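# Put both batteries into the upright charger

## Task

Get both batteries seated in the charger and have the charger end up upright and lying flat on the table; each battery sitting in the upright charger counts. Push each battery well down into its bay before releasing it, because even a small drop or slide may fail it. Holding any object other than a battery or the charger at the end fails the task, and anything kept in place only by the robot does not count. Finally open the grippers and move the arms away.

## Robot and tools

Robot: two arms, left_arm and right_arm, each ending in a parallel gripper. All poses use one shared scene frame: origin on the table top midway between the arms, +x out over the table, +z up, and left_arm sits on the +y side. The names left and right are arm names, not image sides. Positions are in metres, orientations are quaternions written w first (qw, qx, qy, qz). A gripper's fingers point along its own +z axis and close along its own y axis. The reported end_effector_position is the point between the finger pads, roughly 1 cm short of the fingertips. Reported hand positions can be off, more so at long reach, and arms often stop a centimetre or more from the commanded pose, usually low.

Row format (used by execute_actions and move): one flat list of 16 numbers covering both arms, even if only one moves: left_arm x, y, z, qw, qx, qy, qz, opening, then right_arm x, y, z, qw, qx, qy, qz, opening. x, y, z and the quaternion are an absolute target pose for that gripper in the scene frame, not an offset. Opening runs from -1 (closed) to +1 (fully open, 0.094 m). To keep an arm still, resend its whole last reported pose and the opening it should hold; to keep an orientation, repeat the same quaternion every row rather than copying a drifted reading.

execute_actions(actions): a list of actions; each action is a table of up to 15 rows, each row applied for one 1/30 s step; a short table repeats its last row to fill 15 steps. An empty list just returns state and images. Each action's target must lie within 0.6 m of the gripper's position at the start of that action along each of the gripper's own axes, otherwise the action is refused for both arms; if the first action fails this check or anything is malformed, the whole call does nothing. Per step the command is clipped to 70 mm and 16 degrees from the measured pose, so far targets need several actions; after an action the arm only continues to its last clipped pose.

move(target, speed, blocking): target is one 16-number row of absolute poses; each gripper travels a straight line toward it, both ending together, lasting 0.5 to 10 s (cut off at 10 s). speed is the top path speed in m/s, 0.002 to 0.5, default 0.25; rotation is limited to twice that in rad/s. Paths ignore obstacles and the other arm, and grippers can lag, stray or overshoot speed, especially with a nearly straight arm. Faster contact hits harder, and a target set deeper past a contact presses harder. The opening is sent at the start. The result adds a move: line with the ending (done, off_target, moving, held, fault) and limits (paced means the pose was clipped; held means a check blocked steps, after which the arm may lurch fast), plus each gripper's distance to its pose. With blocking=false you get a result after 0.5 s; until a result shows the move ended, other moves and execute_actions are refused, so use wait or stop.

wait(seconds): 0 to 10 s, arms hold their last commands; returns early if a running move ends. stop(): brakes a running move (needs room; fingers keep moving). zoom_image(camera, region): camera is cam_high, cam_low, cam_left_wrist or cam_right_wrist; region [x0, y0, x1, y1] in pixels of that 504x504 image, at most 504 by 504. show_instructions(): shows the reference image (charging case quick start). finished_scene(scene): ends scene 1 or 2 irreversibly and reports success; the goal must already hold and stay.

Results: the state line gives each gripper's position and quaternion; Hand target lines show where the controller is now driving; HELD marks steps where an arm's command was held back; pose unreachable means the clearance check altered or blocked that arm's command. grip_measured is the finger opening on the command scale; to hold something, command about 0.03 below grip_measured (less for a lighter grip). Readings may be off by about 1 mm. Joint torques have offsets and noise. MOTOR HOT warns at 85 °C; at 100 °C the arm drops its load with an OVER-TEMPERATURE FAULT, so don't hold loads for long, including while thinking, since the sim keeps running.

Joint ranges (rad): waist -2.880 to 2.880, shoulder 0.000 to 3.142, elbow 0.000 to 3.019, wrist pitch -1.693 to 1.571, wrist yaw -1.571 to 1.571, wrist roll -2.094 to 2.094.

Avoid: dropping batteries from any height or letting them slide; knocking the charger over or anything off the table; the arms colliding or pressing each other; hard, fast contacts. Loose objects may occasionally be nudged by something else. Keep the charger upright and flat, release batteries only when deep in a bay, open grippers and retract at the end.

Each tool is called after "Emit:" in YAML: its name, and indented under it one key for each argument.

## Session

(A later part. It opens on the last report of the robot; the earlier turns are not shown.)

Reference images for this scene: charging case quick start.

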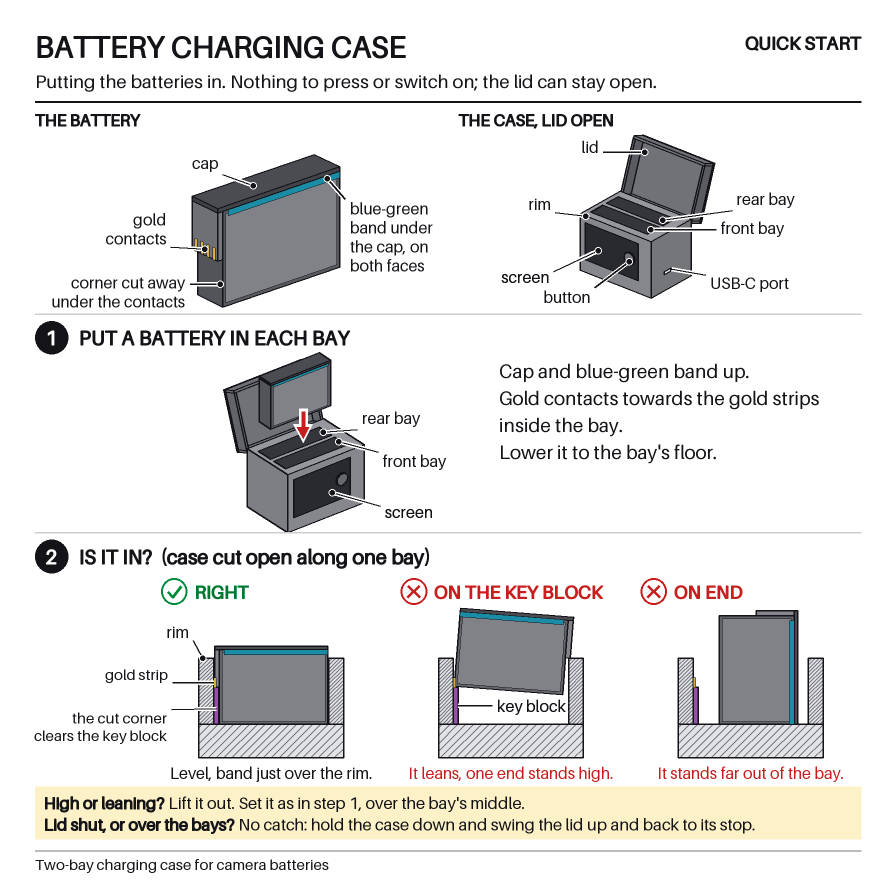

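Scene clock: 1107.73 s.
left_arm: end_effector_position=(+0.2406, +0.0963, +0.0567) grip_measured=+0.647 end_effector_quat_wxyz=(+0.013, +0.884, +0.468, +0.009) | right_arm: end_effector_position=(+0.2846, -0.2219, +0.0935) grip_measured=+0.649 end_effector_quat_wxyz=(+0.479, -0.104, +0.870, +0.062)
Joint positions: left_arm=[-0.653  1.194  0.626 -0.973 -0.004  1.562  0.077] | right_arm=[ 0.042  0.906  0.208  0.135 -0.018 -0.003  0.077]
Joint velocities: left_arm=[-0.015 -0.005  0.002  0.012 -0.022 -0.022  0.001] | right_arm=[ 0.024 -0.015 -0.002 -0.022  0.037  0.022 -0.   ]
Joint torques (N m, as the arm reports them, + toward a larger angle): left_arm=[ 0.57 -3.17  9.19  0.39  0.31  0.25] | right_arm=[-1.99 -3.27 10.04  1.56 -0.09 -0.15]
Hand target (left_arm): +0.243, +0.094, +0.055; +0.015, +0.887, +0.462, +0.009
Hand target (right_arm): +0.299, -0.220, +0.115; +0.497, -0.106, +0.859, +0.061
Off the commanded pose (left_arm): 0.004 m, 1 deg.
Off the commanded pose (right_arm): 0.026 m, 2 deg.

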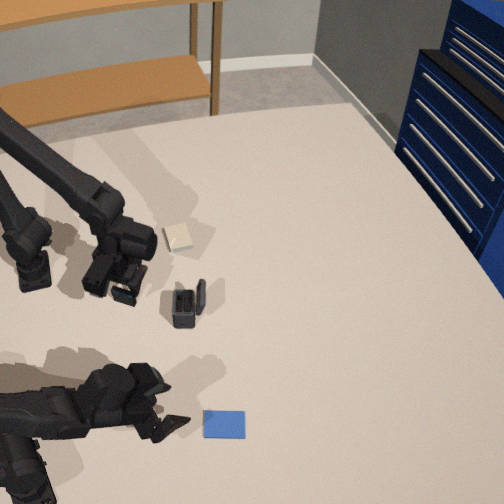

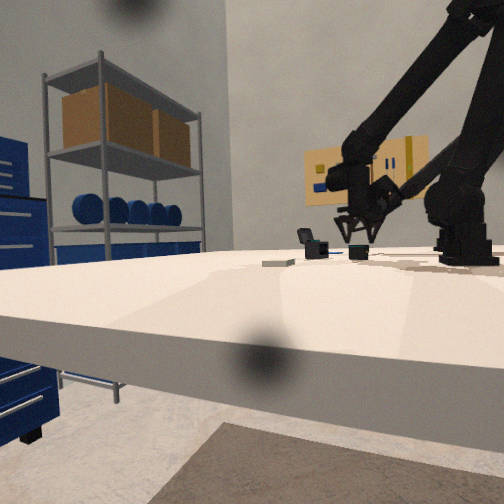

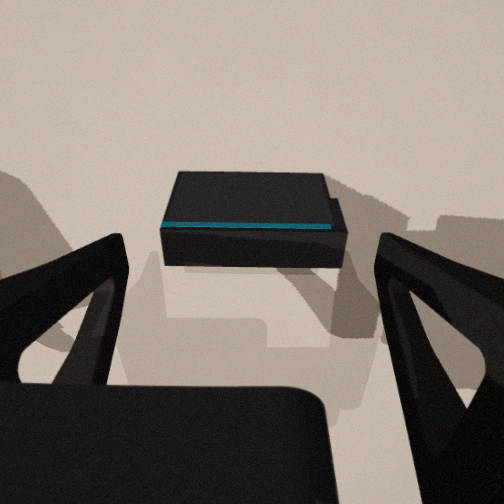

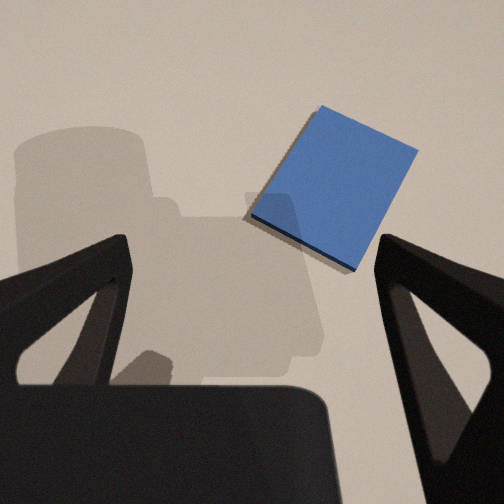

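Emit:
execute_actions:
  actions:
    - [[0.24303,0.09375,0.05443,0.0153,0.8869,0.4617,0.0083,0.65,0.30,-0.22,0.115,0.4963,-0.1056,0.8595,0.0610,0.65],[0.24312,0.09387,0.05423,0.0153,0.8869,0.4617,0.0083,0.65,0.30,-0.22,0.115,0.4963,-0.1056,0.8595,0.0610,0.65],[0.24325,0.09407,0.05393,0.0153,0.8869,0.4617,0.0083,0.65,0.30,-0.22,0.115,0.4963,-0.1056,0.8595,0.0610,0.65],[0.24342,0.09433,0.05354,0.0153,0.8869,0.4617,0.0083,0.65,0.30,-0.22,0.115,0.4963,-0.1056,0.8595,0.0610,0.65],[0.24362,0.09463,0.05307,0.0153,0.8869,0.4617,0.0083,0.65,0.30,-0.22,0.115,0.4963,-0.1056,0.8595,0.0610,0.65],[0.24384,0.09497,0.05256,0.0153,0.8869,0.4617,0.0083,0.65,0.30,-0.22,0.115,0.4963,-0.1056,0.8595,0.0610,0.65],[0.24408,0.09532,0.05202,0.0153,0.8869,0.4617,0.0083,0.65,0.30,-0.22,0.115,0.4963,-0.1056,0.8595,0.0610,0.65],[0.24432,0.09568,0.05148,0.0153,0.8869,0.4617,0.0083,0.65,0.30,-0.22,0.115,0.4963,-0.1056,0.8595,0.0610,0.65],[0.24456,0.09603,0.05094,0.0153,0.8869,0.4617,0.0083,0.65,0.30,-0.22,0.115,0.4963,-0.1056,0.8595,0.0610,0.65],[0.24478,0.09637,0.05043,0.0153,0.8869,0.4617,0.0083,0.65,0.30,-0.22,0.115,0.4963,-0.1056,0.8595,0.0610,0.65],[0.24498,0.09667,0.04996,0.0153,0.8869,0.4617,0.0083,0.65,0.30,-0.22,0.115,0.4963,-0.1056,0.8595,0.0610,0.65],[0.24515,0.09693,0.04957,0.0153,0.8869,0.4617,0.0083,0.65,0.30,-0.22,0.115,0.4963,-0.1056,0.8595,0.0610,0.65],[0.24528,0.09713,0.04927,0.0153,0.8869,0.4617,0.0083,0.65,0.30,-0.22,0.115,0.4963,-0.1056,0.8595,0.0610,0.65],[0.24537,0.09725,0.04907,0.0153,0.8869,0.4617,0.0083,0.65,0.30,-0.22,0.115,0.4963,-0.1056,0.8595,0.0610,0.65],[0.24540,0.09730,0.04900,0.0153,0.8869,0.4617,0.0083,0.65,0.30,-0.22,0.115,0.4963,-0.1056,0.8595,0.0610,0.65]]

Scene clock: 1149.60 s.
left_arm: end_effector_position=(+0.2410, +0.0972, +0.0523) grip_measured=+0.647 end_effector_quat_wxyz=(+0.014, +0.885, +0.465, +0.009) | right_arm: end_effector_position=(+0.2846, -0.2219, +0.0935) grip_measured=+0.649 end_effector_quat_wxyz=(+0.479, -0.104, +0.870, +0.062)
Joint positions: left_arm=[-0.649  1.2    0.618 -0.956 -0.003  1.574  0.077] | right_arm=[ 0.042  0.906  0.208  0.135 -0.018 -0.003  0.077]
Joint velocities: left_arm=[ 0.024  0.015 -0.022  0.012 -0.007 -0.007  0.   ] | right_arm=[-0.005 -0.015 -0.017  0.007 -0.051 -0.022  0.   ]
Joint torques (N m, as the arm reports them, + toward a larger angle): left_arm=[ 1.62 -2.85  9.11  0.43  0.31  0.23] | right_arm=[-2.03 -3.26 10.06  1.57 -0.09 -0.15]
Hand target (left_arm): +0.245, +0.097, +0.049; +0.015, +0.887, +0.462, +0.008
Hand target (right_arm): +0.299, -0.220, +0.115; +0.497, -0.106, +0.859, +0.061
Off the commanded pose (left_arm): 0.005 m, 0 deg.
Off the commanded pose (right_arm): 0.026 m, 2 deg.
Step readings (end_effector_position):
0: left_arm (+0.2406, +0.0963, +0.0567) | right_arm (+0.2846, -0.2219, +0.0935)
1: left_arm (+0.2406, +0.0963, +0.0567) | right_arm (+0.2846, -0.2219, +0.0935)
2: left_arm (+0.2406, +0.0963, +0.0567) | right_arm (+0.2846, -0.2219, +0.0935)
4: left_arm (+0.2407, +0.0962, +0.0567) | right_arm (+0.2846, -0.2219, +0.0935)
8: left_arm (+0.2416, +0.0955, +0.0564) | right_arm (+0.2846, -0.2219, +0.0935)
15: end_effector_position above

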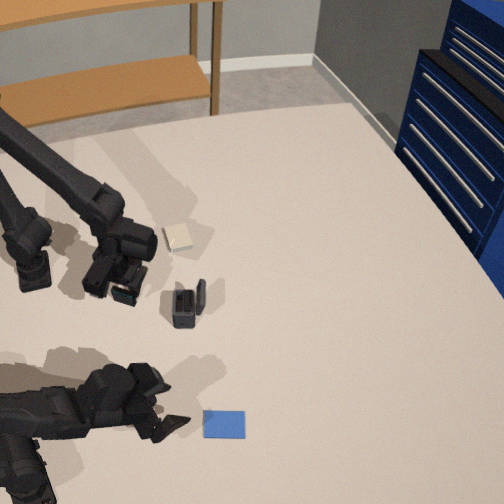

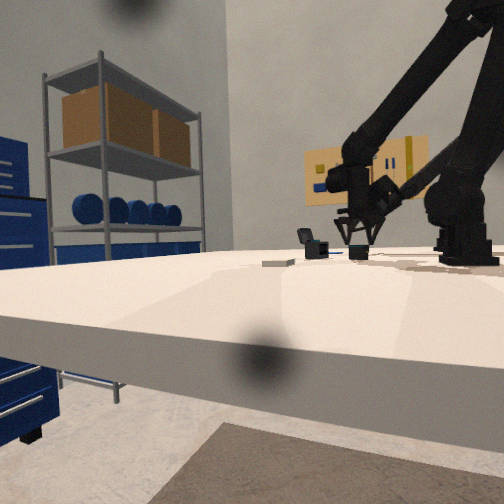

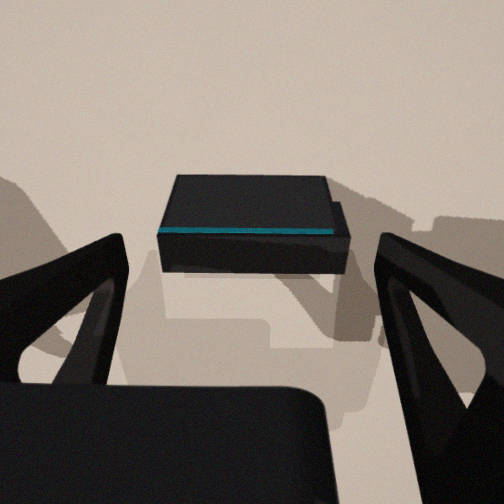

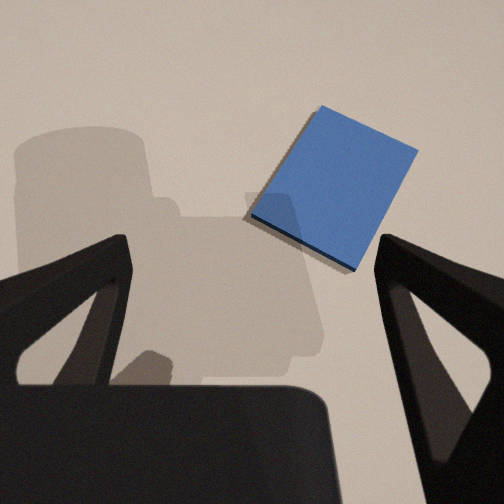

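Emit:
execute_actions:
  actions: []

Emit:
zoom_image:
  camera: "cam_left_wrist"
  region: [100, 160, 400, 320]

Emit:
zoom_image:
  camera: "cam_low"
  region: [320, 220, 400, 270]

Scene clock: 1151.77 s.
left_arm: end_effector_position=(+0.2415, +0.0975, +0.0518) grip_measured=+0.647 end_effector_quat_wxyz=(+0.014, +0.886, +0.464, +0.009) | right_arm: end_effector_position=(+0.2846, -0.2219, +0.0935) grip_measured=+0.649 end_effector_quat_wxyz=(+0.479, -0.104, +0.870, +0.062)
Joint positions: left_arm=[-0.647  1.202  0.617 -0.954 -0.003  1.578  0.077] | right_arm=[ 0.042  0.906  0.208  0.135 -0.018 -0.003  0.077]
Joint velocities: left_arm=[-0.015 -0.034  0.012  0.007  0.051 -0.081  0.001] | right_arm=[ 0.005 -0.015  0.012 -0.017  0.022  0.081 -0.002]
Joint torques (N m, as the arm reports them, + toward a larger angle): left_arm=[ 1.26 -3.    9.09  0.38  0.31  0.25] | right_arm=[-2.03 -3.17 10.04  1.55 -0.08 -0.15]
Hand target (left_arm): +0.245, +0.097, +0.049; +0.015, +0.887, +0.462, +0.008
Hand target (right_arm): +0.299, -0.220, +0.115; +0.497, -0.106, +0.859, +0.061
Off the commanded pose (left_arm): 0.005 m, 0 deg.
Off the commanded pose (right_arm): 0.026 m, 2 deg.

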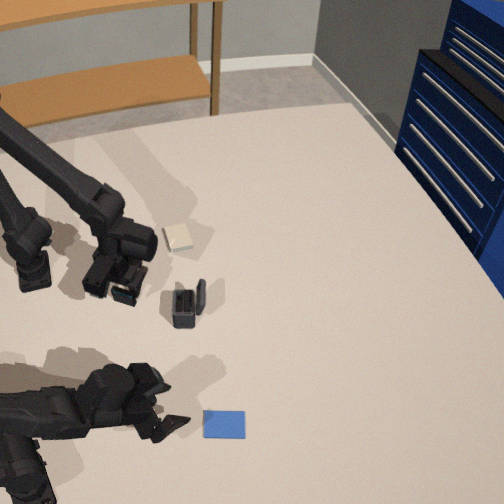

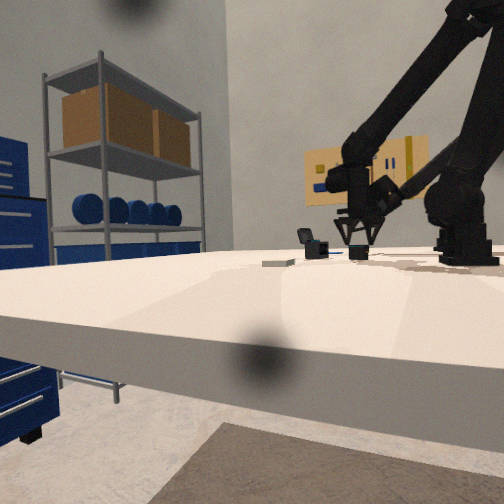

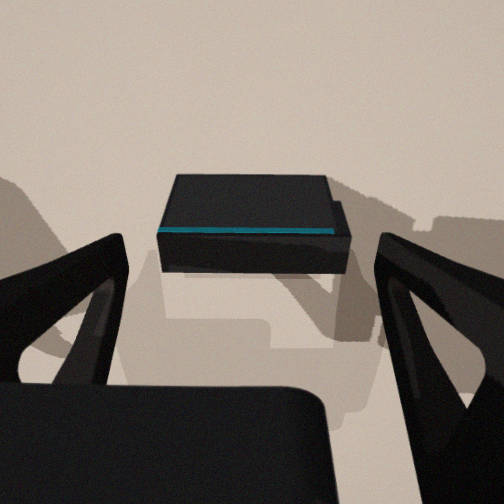

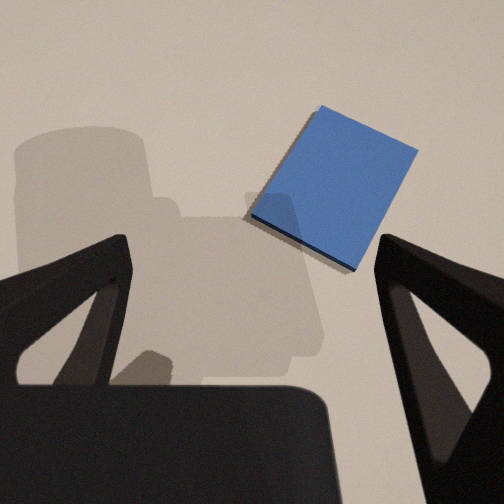

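Region (100, 160, 400, 320) of cam_left_wrist's 504x504 image, scaled by 1.680, with more detail than that image has; it fills the top 269 rows of this view, and the rest is white.

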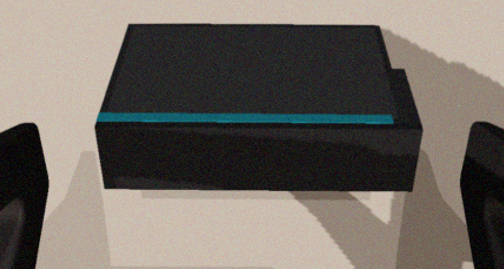

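Region (320, 220, 400, 270) of cam_low's 504x504 image, scaled by 6.300, with more detail than that image has; it fills the top 315 rows of this view, and the rest is white.

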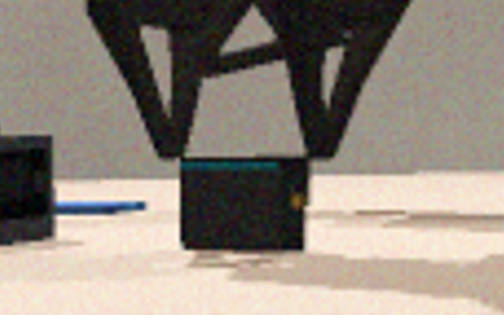

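Emit:
zoom_image:
  camera: "cam_low"
  region: [340, 236, 380, 264]

Emit:
zoom_image:
  camera: "cam_high"
  region: [85, 270, 155, 315]

Region (340, 236, 380, 264) of cam_low's 504x504 image, scaled by 12.600, with more detail than that image has; it fills the top 353 rows of this view, and the rest is white.

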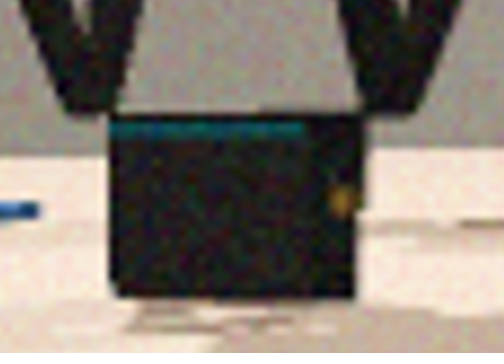

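Region (85, 270, 155, 315) of cam_high's 504x504 image, scaled by 7.200, with more detail than that image has; it fills the top 324 rows of this view, and the rest is white.

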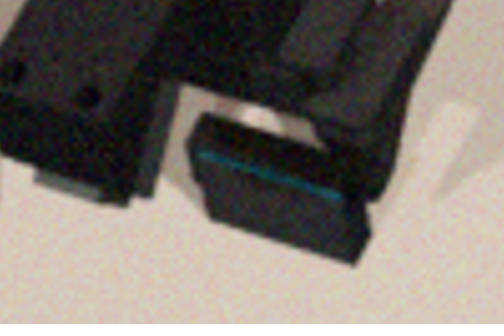

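Emit:
execute_actions:
  actions:
    - [[0.24541,0.09732,0.04895,0.0153,0.8869,0.4617,0.0083,0.65,0.30,-0.22,0.115,0.4963,-0.1056,0.8595,0.0610,0.65],[0.24542,0.09737,0.04880,0.0153,0.8870,0.4615,0.0083,0.65,0.30,-0.22,0.115,0.4963,-0.1056,0.8595,0.0610,0.65],[0.24545,0.09746,0.04856,0.0153,0.8871,0.4614,0.0083,0.65,0.30,-0.22,0.115,0.4963,-0.1056,0.8595,0.0610,0.65],[0.24548,0.09757,0.04826,0.0153,0.8872,0.4612,0.0083,0.65,0.30,-0.22,0.115,0.4963,-0.1056,0.8595,0.0610,0.65],[0.24551,0.09770,0.04791,0.0153,0.8873,0.4609,0.0083,0.65,0.30,-0.22,0.115,0.4963,-0.1056,0.8595,0.0610,0.65],[0.24555,0.09784,0.04752,0.0153,0.8875,0.4606,0.0083,0.65,0.30,-0.22,0.115,0.4963,-0.1056,0.8595,0.0610,0.65],[0.24560,0.09799,0.04711,0.0153,0.8877,0.4603,0.0083,0.65,0.30,-0.22,0.115,0.4963,-0.1056,0.8595,0.0610,0.65],[0.24564,0.09815,0.04669,0.0153,0.8878,0.4600,0.0083,0.65,0.30,-0.22,0.115,0.4963,-0.1056,0.8595,0.0610,0.65],[0.24569,0.09830,0.04628,0.0153,0.8880,0.4597,0.0083,0.65,0.30,-0.22,0.115,0.4963,-0.1056,0.8595,0.0610,0.65],[0.24573,0.09844,0.04589,0.0153,0.8882,0.4594,0.0083,0.65,0.30,-0.22,0.115,0.4963,-0.1056,0.8595,0.0610,0.65],[0.24576,0.09857,0.04554,0.0153,0.8883,0.4591,0.0083,0.65,0.30,-0.22,0.115,0.4963,-0.1056,0.8595,0.0610,0.65],[0.24579,0.09868,0.04524,0.0153,0.8884,0.4589,0.0083,0.65,0.30,-0.22,0.115,0.4963,-0.1056,0.8595,0.0610,0.65],[0.24582,0.09877,0.04500,0.0153,0.8885,0.4588,0.0083,0.65,0.30,-0.22,0.115,0.4963,-0.1056,0.8595,0.0610,0.65],[0.24583,0.09882,0.04485,0.0153,0.8886,0.4586,0.0083,0.65,0.30,-0.22,0.115,0.4963,-0.1056,0.8595,0.0610,0.65],[0.24584,0.09884,0.04480,0.0153,0.8886,0.4586,0.0083,0.65,0.30,-0.22,0.115,0.4963,-0.1056,0.8595,0.0610,0.65]]

Scene clock: 1176.93 s.
left_arm: end_effector_position=(+0.2420, +0.0988, +0.0482) grip_measured=+0.647 end_effector_quat_wxyz=(+0.014, +0.887, +0.462, +0.010) | right_arm: end_effector_position=(+0.2846, -0.2219, +0.0935) grip_measured=+0.649 end_effector_quat_wxyz=(+0.479, -0.104, +0.870, +0.062)
Joint positions: left_arm=[-0.642  1.207  0.61  -0.94  -0.003  1.587  0.077] | right_arm=[ 0.042  0.906  0.208  0.135 -0.018 -0.003  0.077]
Joint velocities: left_arm=[ 0.015  0.005 -0.012  0.002 -0.022 -0.022 -0.001] | right_arm=[ 0.015 -0.005 -0.012 -0.017 -0.007 -0.037 -0.001]
Joint torques (N m, as the arm reports them, + toward a larger angle): left_arm=[ 0.95 -3.29  8.98  0.33  0.31  0.26] | right_arm=[-2.03 -3.28 10.05  1.55 -0.09 -0.16]
Hand target (left_arm): +0.246, +0.099, +0.045; +0.015, +0.888, +0.459, +0.009
Hand target (right_arm): +0.299, -0.220, +0.115; +0.497, -0.106, +0.859, +0.061
Off the commanded pose (left_arm): 0.005 m, 0 deg.
Off the commanded pose (right_arm): 0.026 m, 2 deg.
Step readings (end_effector_position):
0: left_arm (+0.2415, +0.0975, +0.0518) | right_arm (+0.2846, -0.2219, +0.0935)
1: left_arm (+0.2415, +0.0975, +0.0518) | right_arm (+0.2846, -0.2219, +0.0935)
2: left_arm (+0.2415, +0.0975, +0.0518) | right_arm (+0.2846, -0.2219, +0.0935)
4: left_arm (+0.2416, +0.0974, +0.0518) | right_arm (+0.2846, -0.2219, +0.0935)
8: left_arm (+0.2426, +0.0971, +0.0515) | right_arm (+0.2846, -0.2219, +0.0935)
15: end_effector_position above

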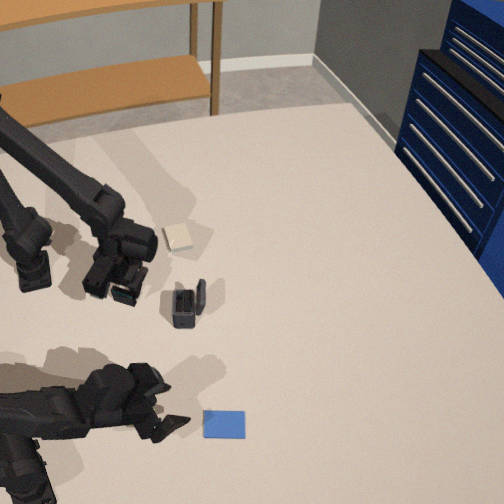

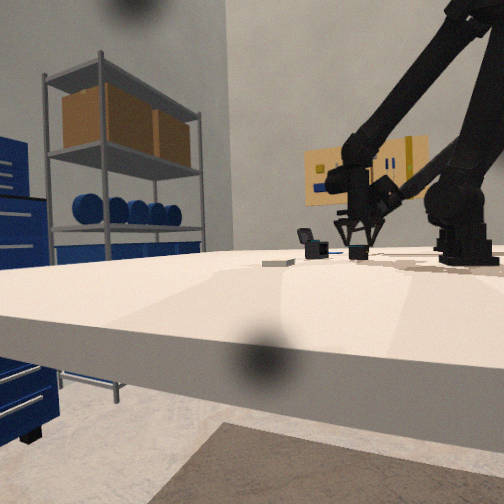

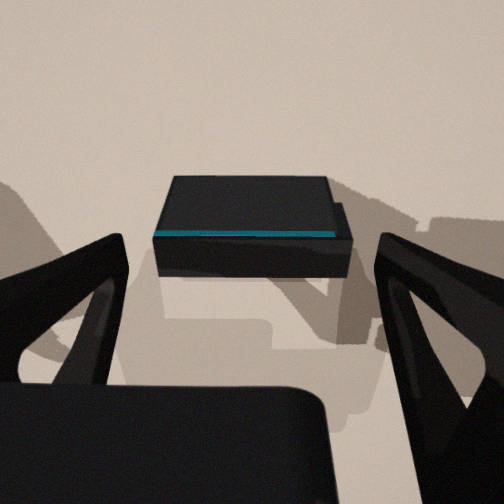

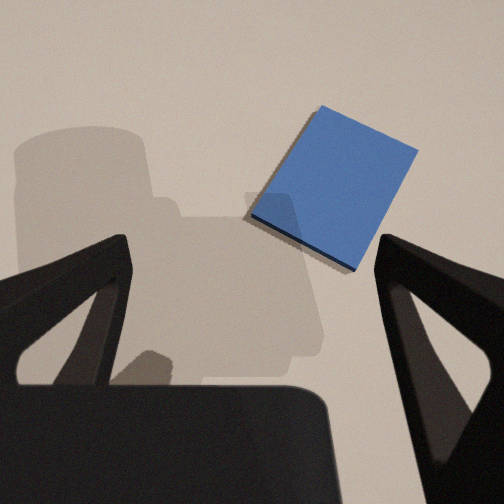

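Emit:
execute_actions:
  actions: []

Emit:
zoom_image:
  camera: "cam_left_wrist"
  region: [100, 160, 400, 320]

Emit:
zoom_image:
  camera: "cam_low"
  region: [340, 236, 380, 264]

Scene clock: 1178.40 s.
left_arm: end_effector_position=(+0.2420, +0.0989, +0.0477) grip_measured=+0.647 end_effector_quat_wxyz=(+0.014, +0.887, +0.461, +0.009) | right_arm: end_effector_position=(+0.2846, -0.2219, +0.0935) grip_measured=+0.649 end_effector_quat_wxyz=(+0.479, -0.104, +0.870, +0.062)
Joint positions: left_arm=[-0.642  1.209  0.61  -0.938 -0.003  1.591  0.077] | right_arm=[ 0.042  0.906  0.208  0.135 -0.018 -0.003  0.077]
Joint velocities: left_arm=[-0.015  0.005  0.002 -0.002  0.081 -0.022  0.   ] | right_arm=[-0.015 -0.024  0.007  0.007 -0.037 -0.037  0.001]
Joint torques (N m, as the arm reports them, + toward a larger angle): left_arm=[ 1.29 -2.95  9.    0.39  0.31  0.26] | right_arm=[-2.04 -3.21 10.03  1.55 -0.09 -0.15]
Hand target (left_arm): +0.246, +0.099, +0.045; +0.015, +0.888, +0.459, +0.009
Hand target (right_arm): +0.299, -0.220, +0.115; +0.497, -0.106, +0.859, +0.061
Off the commanded pose (left_arm): 0.005 m, 0 deg.
Off the commanded pose (right_arm): 0.026 m, 2 deg.

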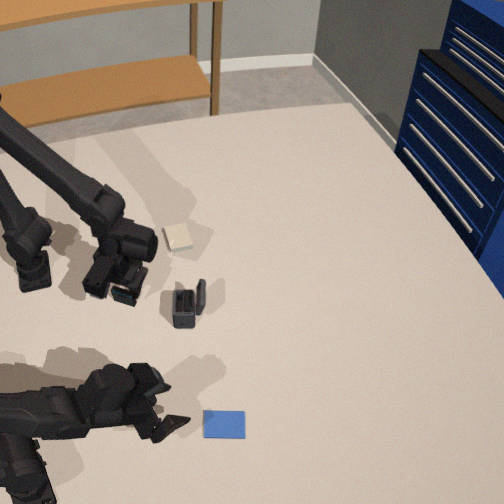

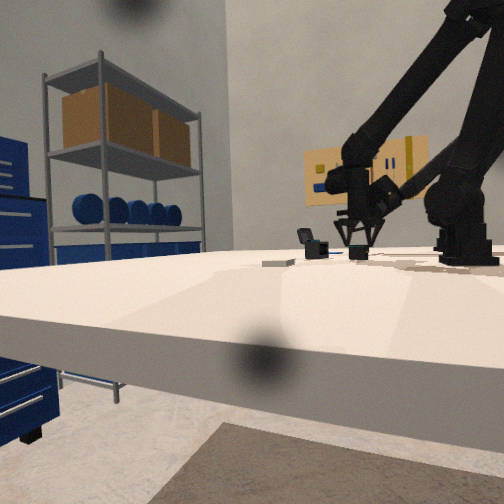

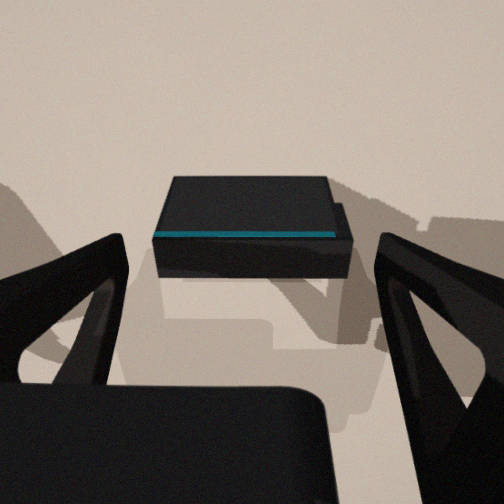

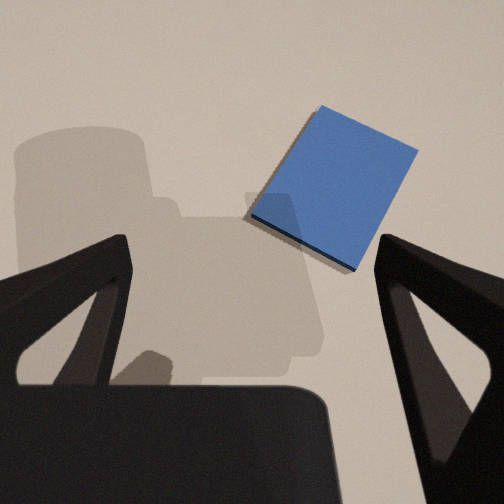

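Region (100, 160, 400, 320) of cam_left_wrist's 504x504 image, scaled by 1.680, with more detail than that image has; it fills the top 269 rows of this view, and the rest is white.

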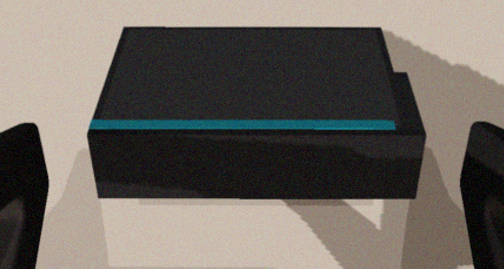

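Region (340, 236, 380, 264) of cam_low's 504x504 image, scaled by 12.600, with more detail than that image has; it fills the top 353 rows of this view, and the rest is white.

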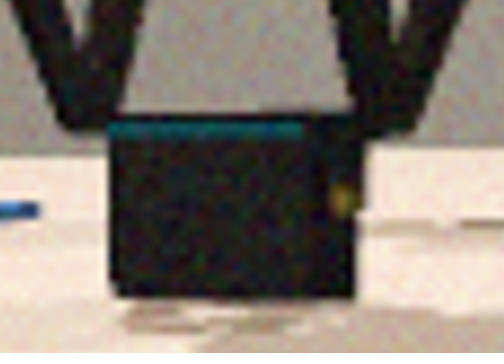

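Emit:
execute_actions:
  actions:
    - [[0.24584,0.09884,0.04480,0.0153,0.8886,0.4586,0.0083,0.62,0.30,-0.22,0.115,0.4963,-0.1056,0.8595,0.0610,0.65],[0.24584,0.09884,0.04480,0.0153,0.8886,0.4586,0.0083,0.58,0.30,-0.22,0.115,0.4963,-0.1056,0.8595,0.0610,0.65],[0.24584,0.09884,0.04480,0.0153,0.8886,0.4586,0.0083,0.54,0.30,-0.22,0.115,0.4963,-0.1056,0.8595,0.0610,0.65],[0.24584,0.09884,0.04480,0.0153,0.8886,0.4586,0.0083,0.50,0.30,-0.22,0.115,0.4963,-0.1056,0.8595,0.0610,0.65],[0.24584,0.09884,0.04480,0.0153,0.8886,0.4586,0.0083,0.46,0.30,-0.22,0.115,0.4963,-0.1056,0.8595,0.0610,0.65],[0.24584,0.09884,0.04480,0.0153,0.8886,0.4586,0.0083,0.42,0.30,-0.22,0.115,0.4963,-0.1056,0.8595,0.0610,0.65],[0.24584,0.09884,0.04480,0.0153,0.8886,0.4586,0.0083,0.38,0.30,-0.22,0.115,0.4963,-0.1056,0.8595,0.0610,0.65],[0.24584,0.09884,0.04480,0.0153,0.8886,0.4586,0.0083,0.35,0.30,-0.22,0.115,0.4963,-0.1056,0.8595,0.0610,0.65],[0.24584,0.09884,0.04480,0.0153,0.8886,0.4586,0.0083,0.32,0.30,-0.22,0.115,0.4963,-0.1056,0.8595,0.0610,0.65],[0.24584,0.09884,0.04480,0.0153,0.8886,0.4586,0.0083,0.30,0.30,-0.22,0.115,0.4963,-0.1056,0.8595,0.0610,0.65],[0.24584,0.09884,0.04480,0.0153,0.8886,0.4586,0.0083,0.28,0.30,-0.22,0.115,0.4963,-0.1056,0.8595,0.0610,0.65],[0.24584,0.09884,0.04480,0.0153,0.8886,0.4586,0.0083,0.27,0.30,-0.22,0.115,0.4963,-0.1056,0.8595,0.0610,0.65],[0.24584,0.09884,0.04480,0.0153,0.8886,0.4586,0.0083,0.26,0.30,-0.22,0.115,0.4963,-0.1056,0.8595,0.0610,0.65],[0.24584,0.09884,0.04480,0.0153,0.8886,0.4586,0.0083,0.25,0.30,-0.22,0.115,0.4963,-0.1056,0.8595,0.0610,0.65],[0.24584,0.09884,0.04480,0.0153,0.8886,0.4586,0.0083,0.245,0.30,-0.22,0.115,0.4963,-0.1056,0.8595,0.0610,0.65]]
    - [[0.24584,0.09884,0.04480,0.0153,0.8886,0.4586,0.0083,0.24,0.30,-0.22,0.115,0.4963,-0.1056,0.8595,0.0610,0.65],[0.24584,0.09884,0.04480,0.0153,0.8886,0.4586,0.0083,0.235,0.30,-0.22,0.115,0.4963,-0.1056,0.8595,0.0610,0.65],[0.24584,0.09884,0.04480,0.0153,0.8886,0.4586,0.0083,0.23,0.30,-0.22,0.115,0.4963,-0.1056,0.8595,0.0610,0.65],[0.24584,0.09884,0.04480,0.0153,0.8886,0.4586,0.0083,0.225,0.30,-0.22,0.115,0.4963,-0.1056,0.8595,0.0610,0.65],[0.24584,0.09884,0.04480,0.0153,0.8886,0.4586,0.0083,0.22,0.30,-0.22,0.115,0.4963,-0.1056,0.8595,0.0610,0.65],[0.24584,0.09884,0.04480,0.0153,0.8886,0.4586,0.0083,0.215,0.30,-0.22,0.115,0.4963,-0.1056,0.8595,0.0610,0.65],[0.24584,0.09884,0.04480,0.0153,0.8886,0.4586,0.0083,0.21,0.30,-0.22,0.115,0.4963,-0.1056,0.8595,0.0610,0.65],[0.24584,0.09884,0.04480,0.0153,0.8886,0.4586,0.0083,0.205,0.30,-0.22,0.115,0.4963,-0.1056,0.8595,0.0610,0.65],[0.24584,0.09884,0.04480,0.0153,0.8886,0.4586,0.0083,0.20,0.30,-0.22,0.115,0.4963,-0.1056,0.8595,0.0610,0.65],[0.24584,0.09884,0.04480,0.0153,0.8886,0.4586,0.0083,0.195,0.30,-0.22,0.115,0.4963,-0.1056,0.8595,0.0610,0.65],[0.24584,0.09884,0.04480,0.0153,0.8886,0.4586,0.0083,0.19,0.30,-0.22,0.115,0.4963,-0.1056,0.8595,0.0610,0.65],[0.24584,0.09884,0.04480,0.0153,0.8886,0.4586,0.0083,0.185,0.30,-0.22,0.115,0.4963,-0.1056,0.8595,0.0610,0.65],[0.24584,0.09884,0.04480,0.0153,0.8886,0.4586,0.0083,0.18,0.30,-0.22,0.115,0.4963,-0.1056,0.8595,0.0610,0.65]]

Emit:
zoom_image:
  camera: "cam_left_wrist"
  region: [100, 160, 400, 320]

Emit:
zoom_image:
  camera: "cam_low"
  region: [340, 236, 380, 264]

Scene clock: 1192.97 s.
left_arm: end_effector_position=(+0.2420, +0.0988, +0.0477) grip_measured=+0.216 end_effector_quat_wxyz=(+0.014, +0.888, +0.460, +0.009) | right_arm: end_effector_position=(+0.2846, -0.2219, +0.0935) grip_measured=+0.649 end_effector_quat_wxyz=(+0.479, -0.104, +0.870, +0.062)
Joint positions: left_arm=[-0.642  1.209  0.61  -0.938 -0.003  1.591  0.057] | right_arm=[ 0.042  0.906  0.208  0.135 -0.018 -0.003  0.077]
Joint velocities: left_arm=[-0.005  0.005 -0.002 -0.017 -0.007  0.007  0.   ] | right_arm=[-0.005 -0.034 -0.002 -0.007 -0.051 -0.022 -0.001]
Joint torques (N m, as the arm reports them, + toward a larger angle): left_arm=[ 1.31 -2.96  9.    0.38  0.31  0.25] | right_arm=[-2.   -3.3  10.03  1.55 -0.08 -0.15]
Hand target (left_arm): +0.246, +0.099, +0.045; +0.015, +0.888, +0.459, +0.008
Hand target (right_arm): +0.299, -0.220, +0.115; +0.497, -0.106, +0.859, +0.061
Off the commanded pose (left_arm): 0.005 m, 0 deg.
Off the commanded pose (right_arm): 0.026 m, 2 deg.
Step readings (end_effector_position; steps 1 to 15: 1st action; 16 to 30: 2nd action):
0: left_arm (+0.2420, +0.0989, +0.0477) | right_arm (+0.2846, -0.2219, +0.0935)
1: left_arm (+0.2420, +0.0989, +0.0477) | right_arm (+0.2846, -0.2219, +0.0935)
2: left_arm (+0.2420, +0.0989, +0.0477) | right_arm (+0.2846, -0.2219, +0.0935)
4: left_arm (+0.2420, +0.0989, +0.0477) | right_arm (+0.2846, -0.2219, +0.0935)
8: left_arm (+0.2420, +0.0989, +0.0477) | right_arm (+0.2846, -0.2219, +0.0935)
15: left_arm (+0.2420, +0.0989, +0.0477) | right_arm (+0.2846, -0.2219, +0.0935)
16: left_arm (+0.2420, +0.0988, +0.0477) | right_arm (+0.2846, -0.2219, +0.0935)
17: left_arm (+0.2420, +0.0988, +0.0477) | right_arm (+0.2846, -0.2219, +0.0935)
19: left_arm (+0.2420, +0.0988, +0.0477) | right_arm (+0.2846, -0.2219, +0.0935)
23: left_arm (+0.2420, +0.0988, +0.0477) | right_arm (+0.2846, -0.2219, +0.0935)
30: end_effector_position above

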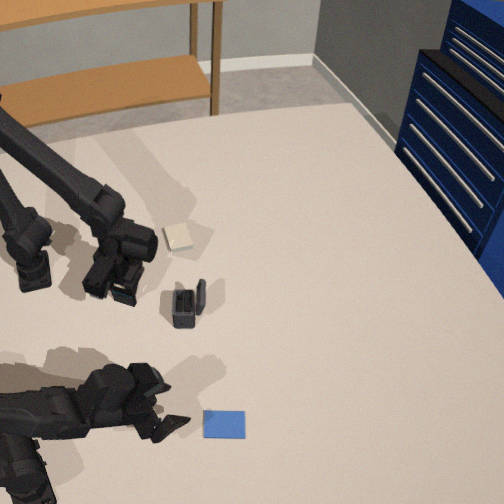

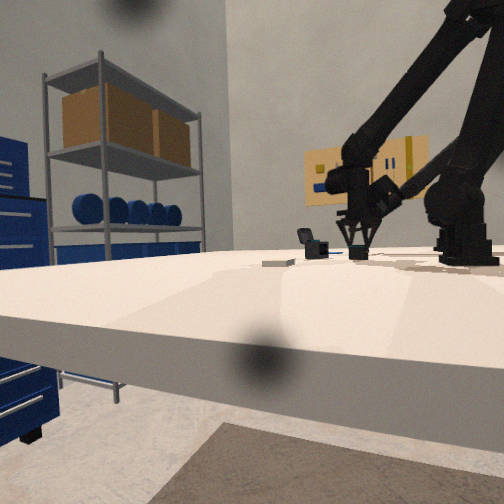

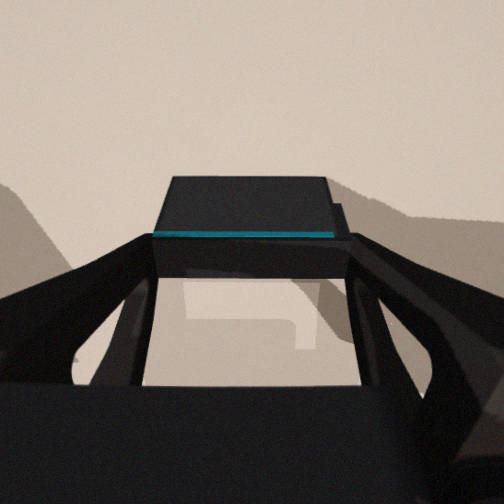

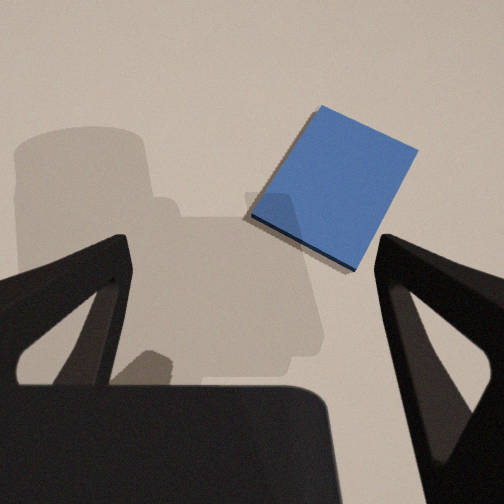

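Region (100, 160, 400, 320) of cam_left_wrist's 504x504 image, scaled by 1.680, with more detail than that image has; it fills the top 269 rows of this view, and the rest is white.

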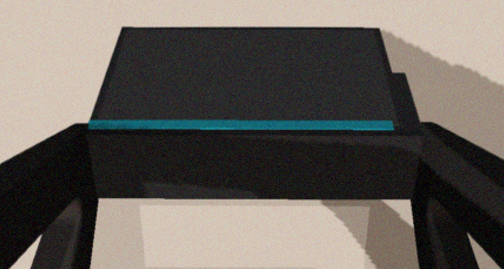

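Region (340, 236, 380, 264) of cam_low's 504x504 image, scaled by 12.600, with more detail than that image has; it fills the top 353 rows of this view, and the rest is white.

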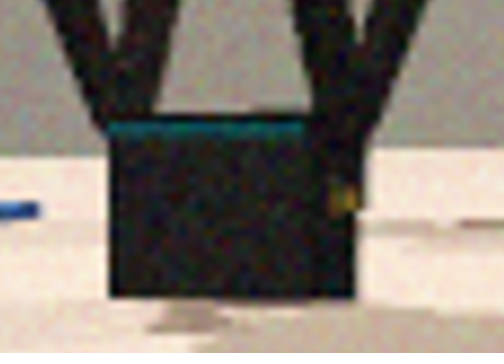

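Emit:
execute_actions:
  actions:
    - [[0.24589,0.09881,0.04504,0.0157,0.8886,0.4586,0.0086,0.18,0.30,-0.22,0.115,0.4963,-0.1056,0.8595,0.0610,0.65],[0.24602,0.09872,0.04571,0.0169,0.8886,0.4586,0.0093,0.18,0.30,-0.22,0.115,0.4963,-0.1056,0.8595,0.0610,0.65],[0.24623,0.09858,0.04675,0.0187,0.8886,0.4586,0.0103,0.18,0.30,-0.22,0.115,0.4963,-0.1056,0.8595,0.0610,0.65],[0.24650,0.09841,0.04809,0.0211,0.8886,0.4586,0.0116,0.18,0.30,-0.22,0.115,0.4963,-0.1056,0.8595,0.0610,0.65],[0.24681,0.09820,0.04966,0.0238,0.8886,0.4586,0.0131,0.18,0.30,-0.22,0.115,0.4963,-0.1056,0.8595,0.0610,0.65],[0.24716,0.09797,0.05140,0.0269,0.8886,0.4586,0.0148,0.18,0.30,-0.22,0.115,0.4963,-0.1056,0.8595,0.0610,0.65],[0.24753,0.09772,0.05324,0.0301,0.8886,0.4586,0.0165,0.18,0.30,-0.22,0.115,0.4963,-0.1056,0.8595,0.0610,0.65],[0.24790,0.09748,0.05511,0.0334,0.8886,0.4586,0.0183,0.18,0.30,-0.22,0.115,0.4963,-0.1056,0.8595,0.0610,0.65],[0.24827,0.09723,0.05695,0.0366,0.8886,0.4586,0.0201,0.18,0.30,-0.22,0.115,0.4963,-0.1056,0.8595,0.0610,0.65],[0.24862,0.09700,0.05869,0.0396,0.8886,0.4586,0.0218,0.18,0.30,-0.22,0.115,0.4963,-0.1056,0.8595,0.0610,0.65],[0.24893,0.09679,0.06026,0.0424,0.8886,0.4586,0.0233,0.18,0.30,-0.22,0.115,0.4963,-0.1056,0.8595,0.0610,0.65],[0.24920,0.09662,0.06160,0.0447,0.8886,0.4586,0.0246,0.18,0.30,-0.22,0.115,0.4963,-0.1056,0.8595,0.0610,0.65],[0.24941,0.09648,0.06264,0.0466,0.8886,0.4586,0.0256,0.18,0.30,-0.22,0.115,0.4963,-0.1056,0.8595,0.0610,0.65],[0.24954,0.09639,0.06331,0.0477,0.8886,0.4586,0.0262,0.18,0.30,-0.22,0.115,0.4963,-0.1056,0.8595,0.0610,0.65],[0.24959,0.09636,0.06355,0.0482,0.8886,0.4586,0.0265,0.18,0.30,-0.22,0.115,0.4963,-0.1056,0.8595,0.0610,0.65]]

Scene clock: 1219.87 s.
left_arm: end_effector_position=(+0.2422, +0.0987, +0.0550) grip_measured=+0.216 end_effector_quat_wxyz=(+0.028, +0.887, +0.460, +0.017) | right_arm: end_effector_position=(+0.2846, -0.2219, +0.0935) grip_measured=+0.649 end_effector_quat_wxyz=(+0.479, -0.104, +0.870, +0.062)
Joint positions: left_arm=[-0.642  1.171  0.603 -0.937 -0.003  1.591  0.057] | right_arm=[ 0.042  0.906  0.208  0.135 -0.018 -0.003  0.077]
Joint velocities: left_arm=[-0.005 -0.19   0.002 -0.012 -0.037  0.154  0.001] | right_arm=[ 0.005 -0.005  0.007  0.002 -0.037 -0.007  0.   ]
Joint torques (N m, as the arm reports them, + toward a larger angle): left_arm=[ 1.23 -4.26  9.44  0.41  0.25  0.25] | right_arm=[-1.99 -3.24 10.07  1.53 -0.09 -0.16]
Hand target (left_arm): +0.249, +0.096, +0.064; +0.048, +0.888, +0.457, +0.027
Hand target (right_arm): +0.299, -0.220, +0.115; +0.497, -0.106, +0.859, +0.061
Off the commanded pose (left_arm): 0.012 m, 3 deg.
Off the commanded pose (right_arm): 0.026 m, 2 deg.
Step readings (end_effector_position):
0: left_arm (+0.2420, +0.0988, +0.0477) | right_arm (+0.2846, -0.2219, +0.0935)
1: left_arm (+0.2420, +0.0988, +0.0477) | right_arm (+0.2846, -0.2219, +0.0935)
2: left_arm (+0.2420, +0.0988, +0.0477) | right_arm (+0.2846, -0.2219, +0.0935)
4: left_arm (+0.2420, +0.0988, +0.0477) | right_arm (+0.2846, -0.2219, +0.0935)
8: left_arm (+0.2420, +0.0988, +0.0478) | right_arm (+0.2846, -0.2219, +0.0935)
15: end_effector_position above

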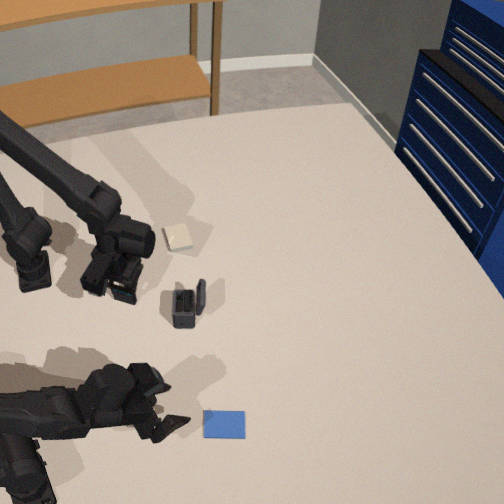

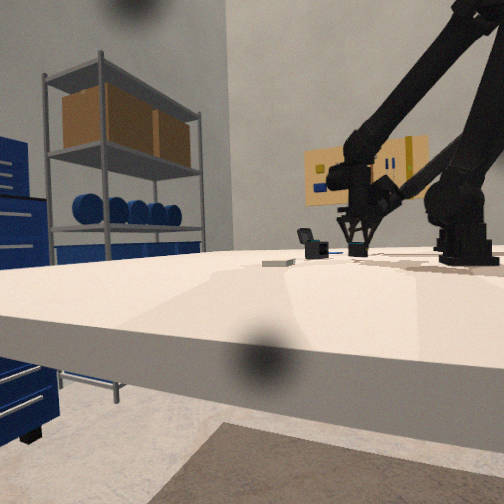

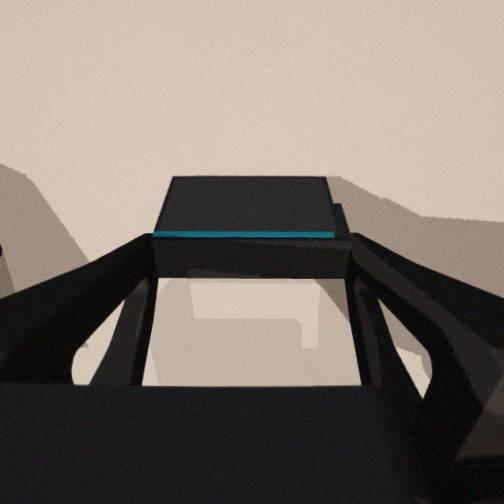

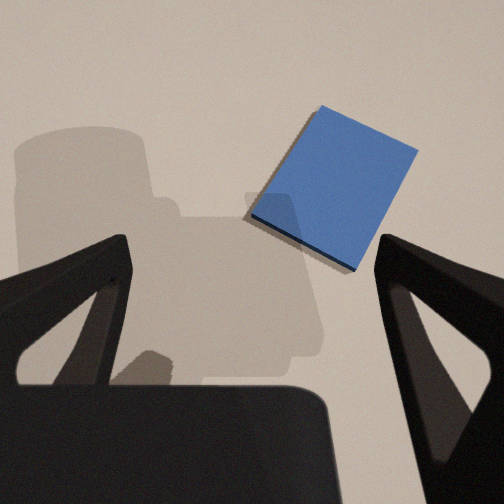

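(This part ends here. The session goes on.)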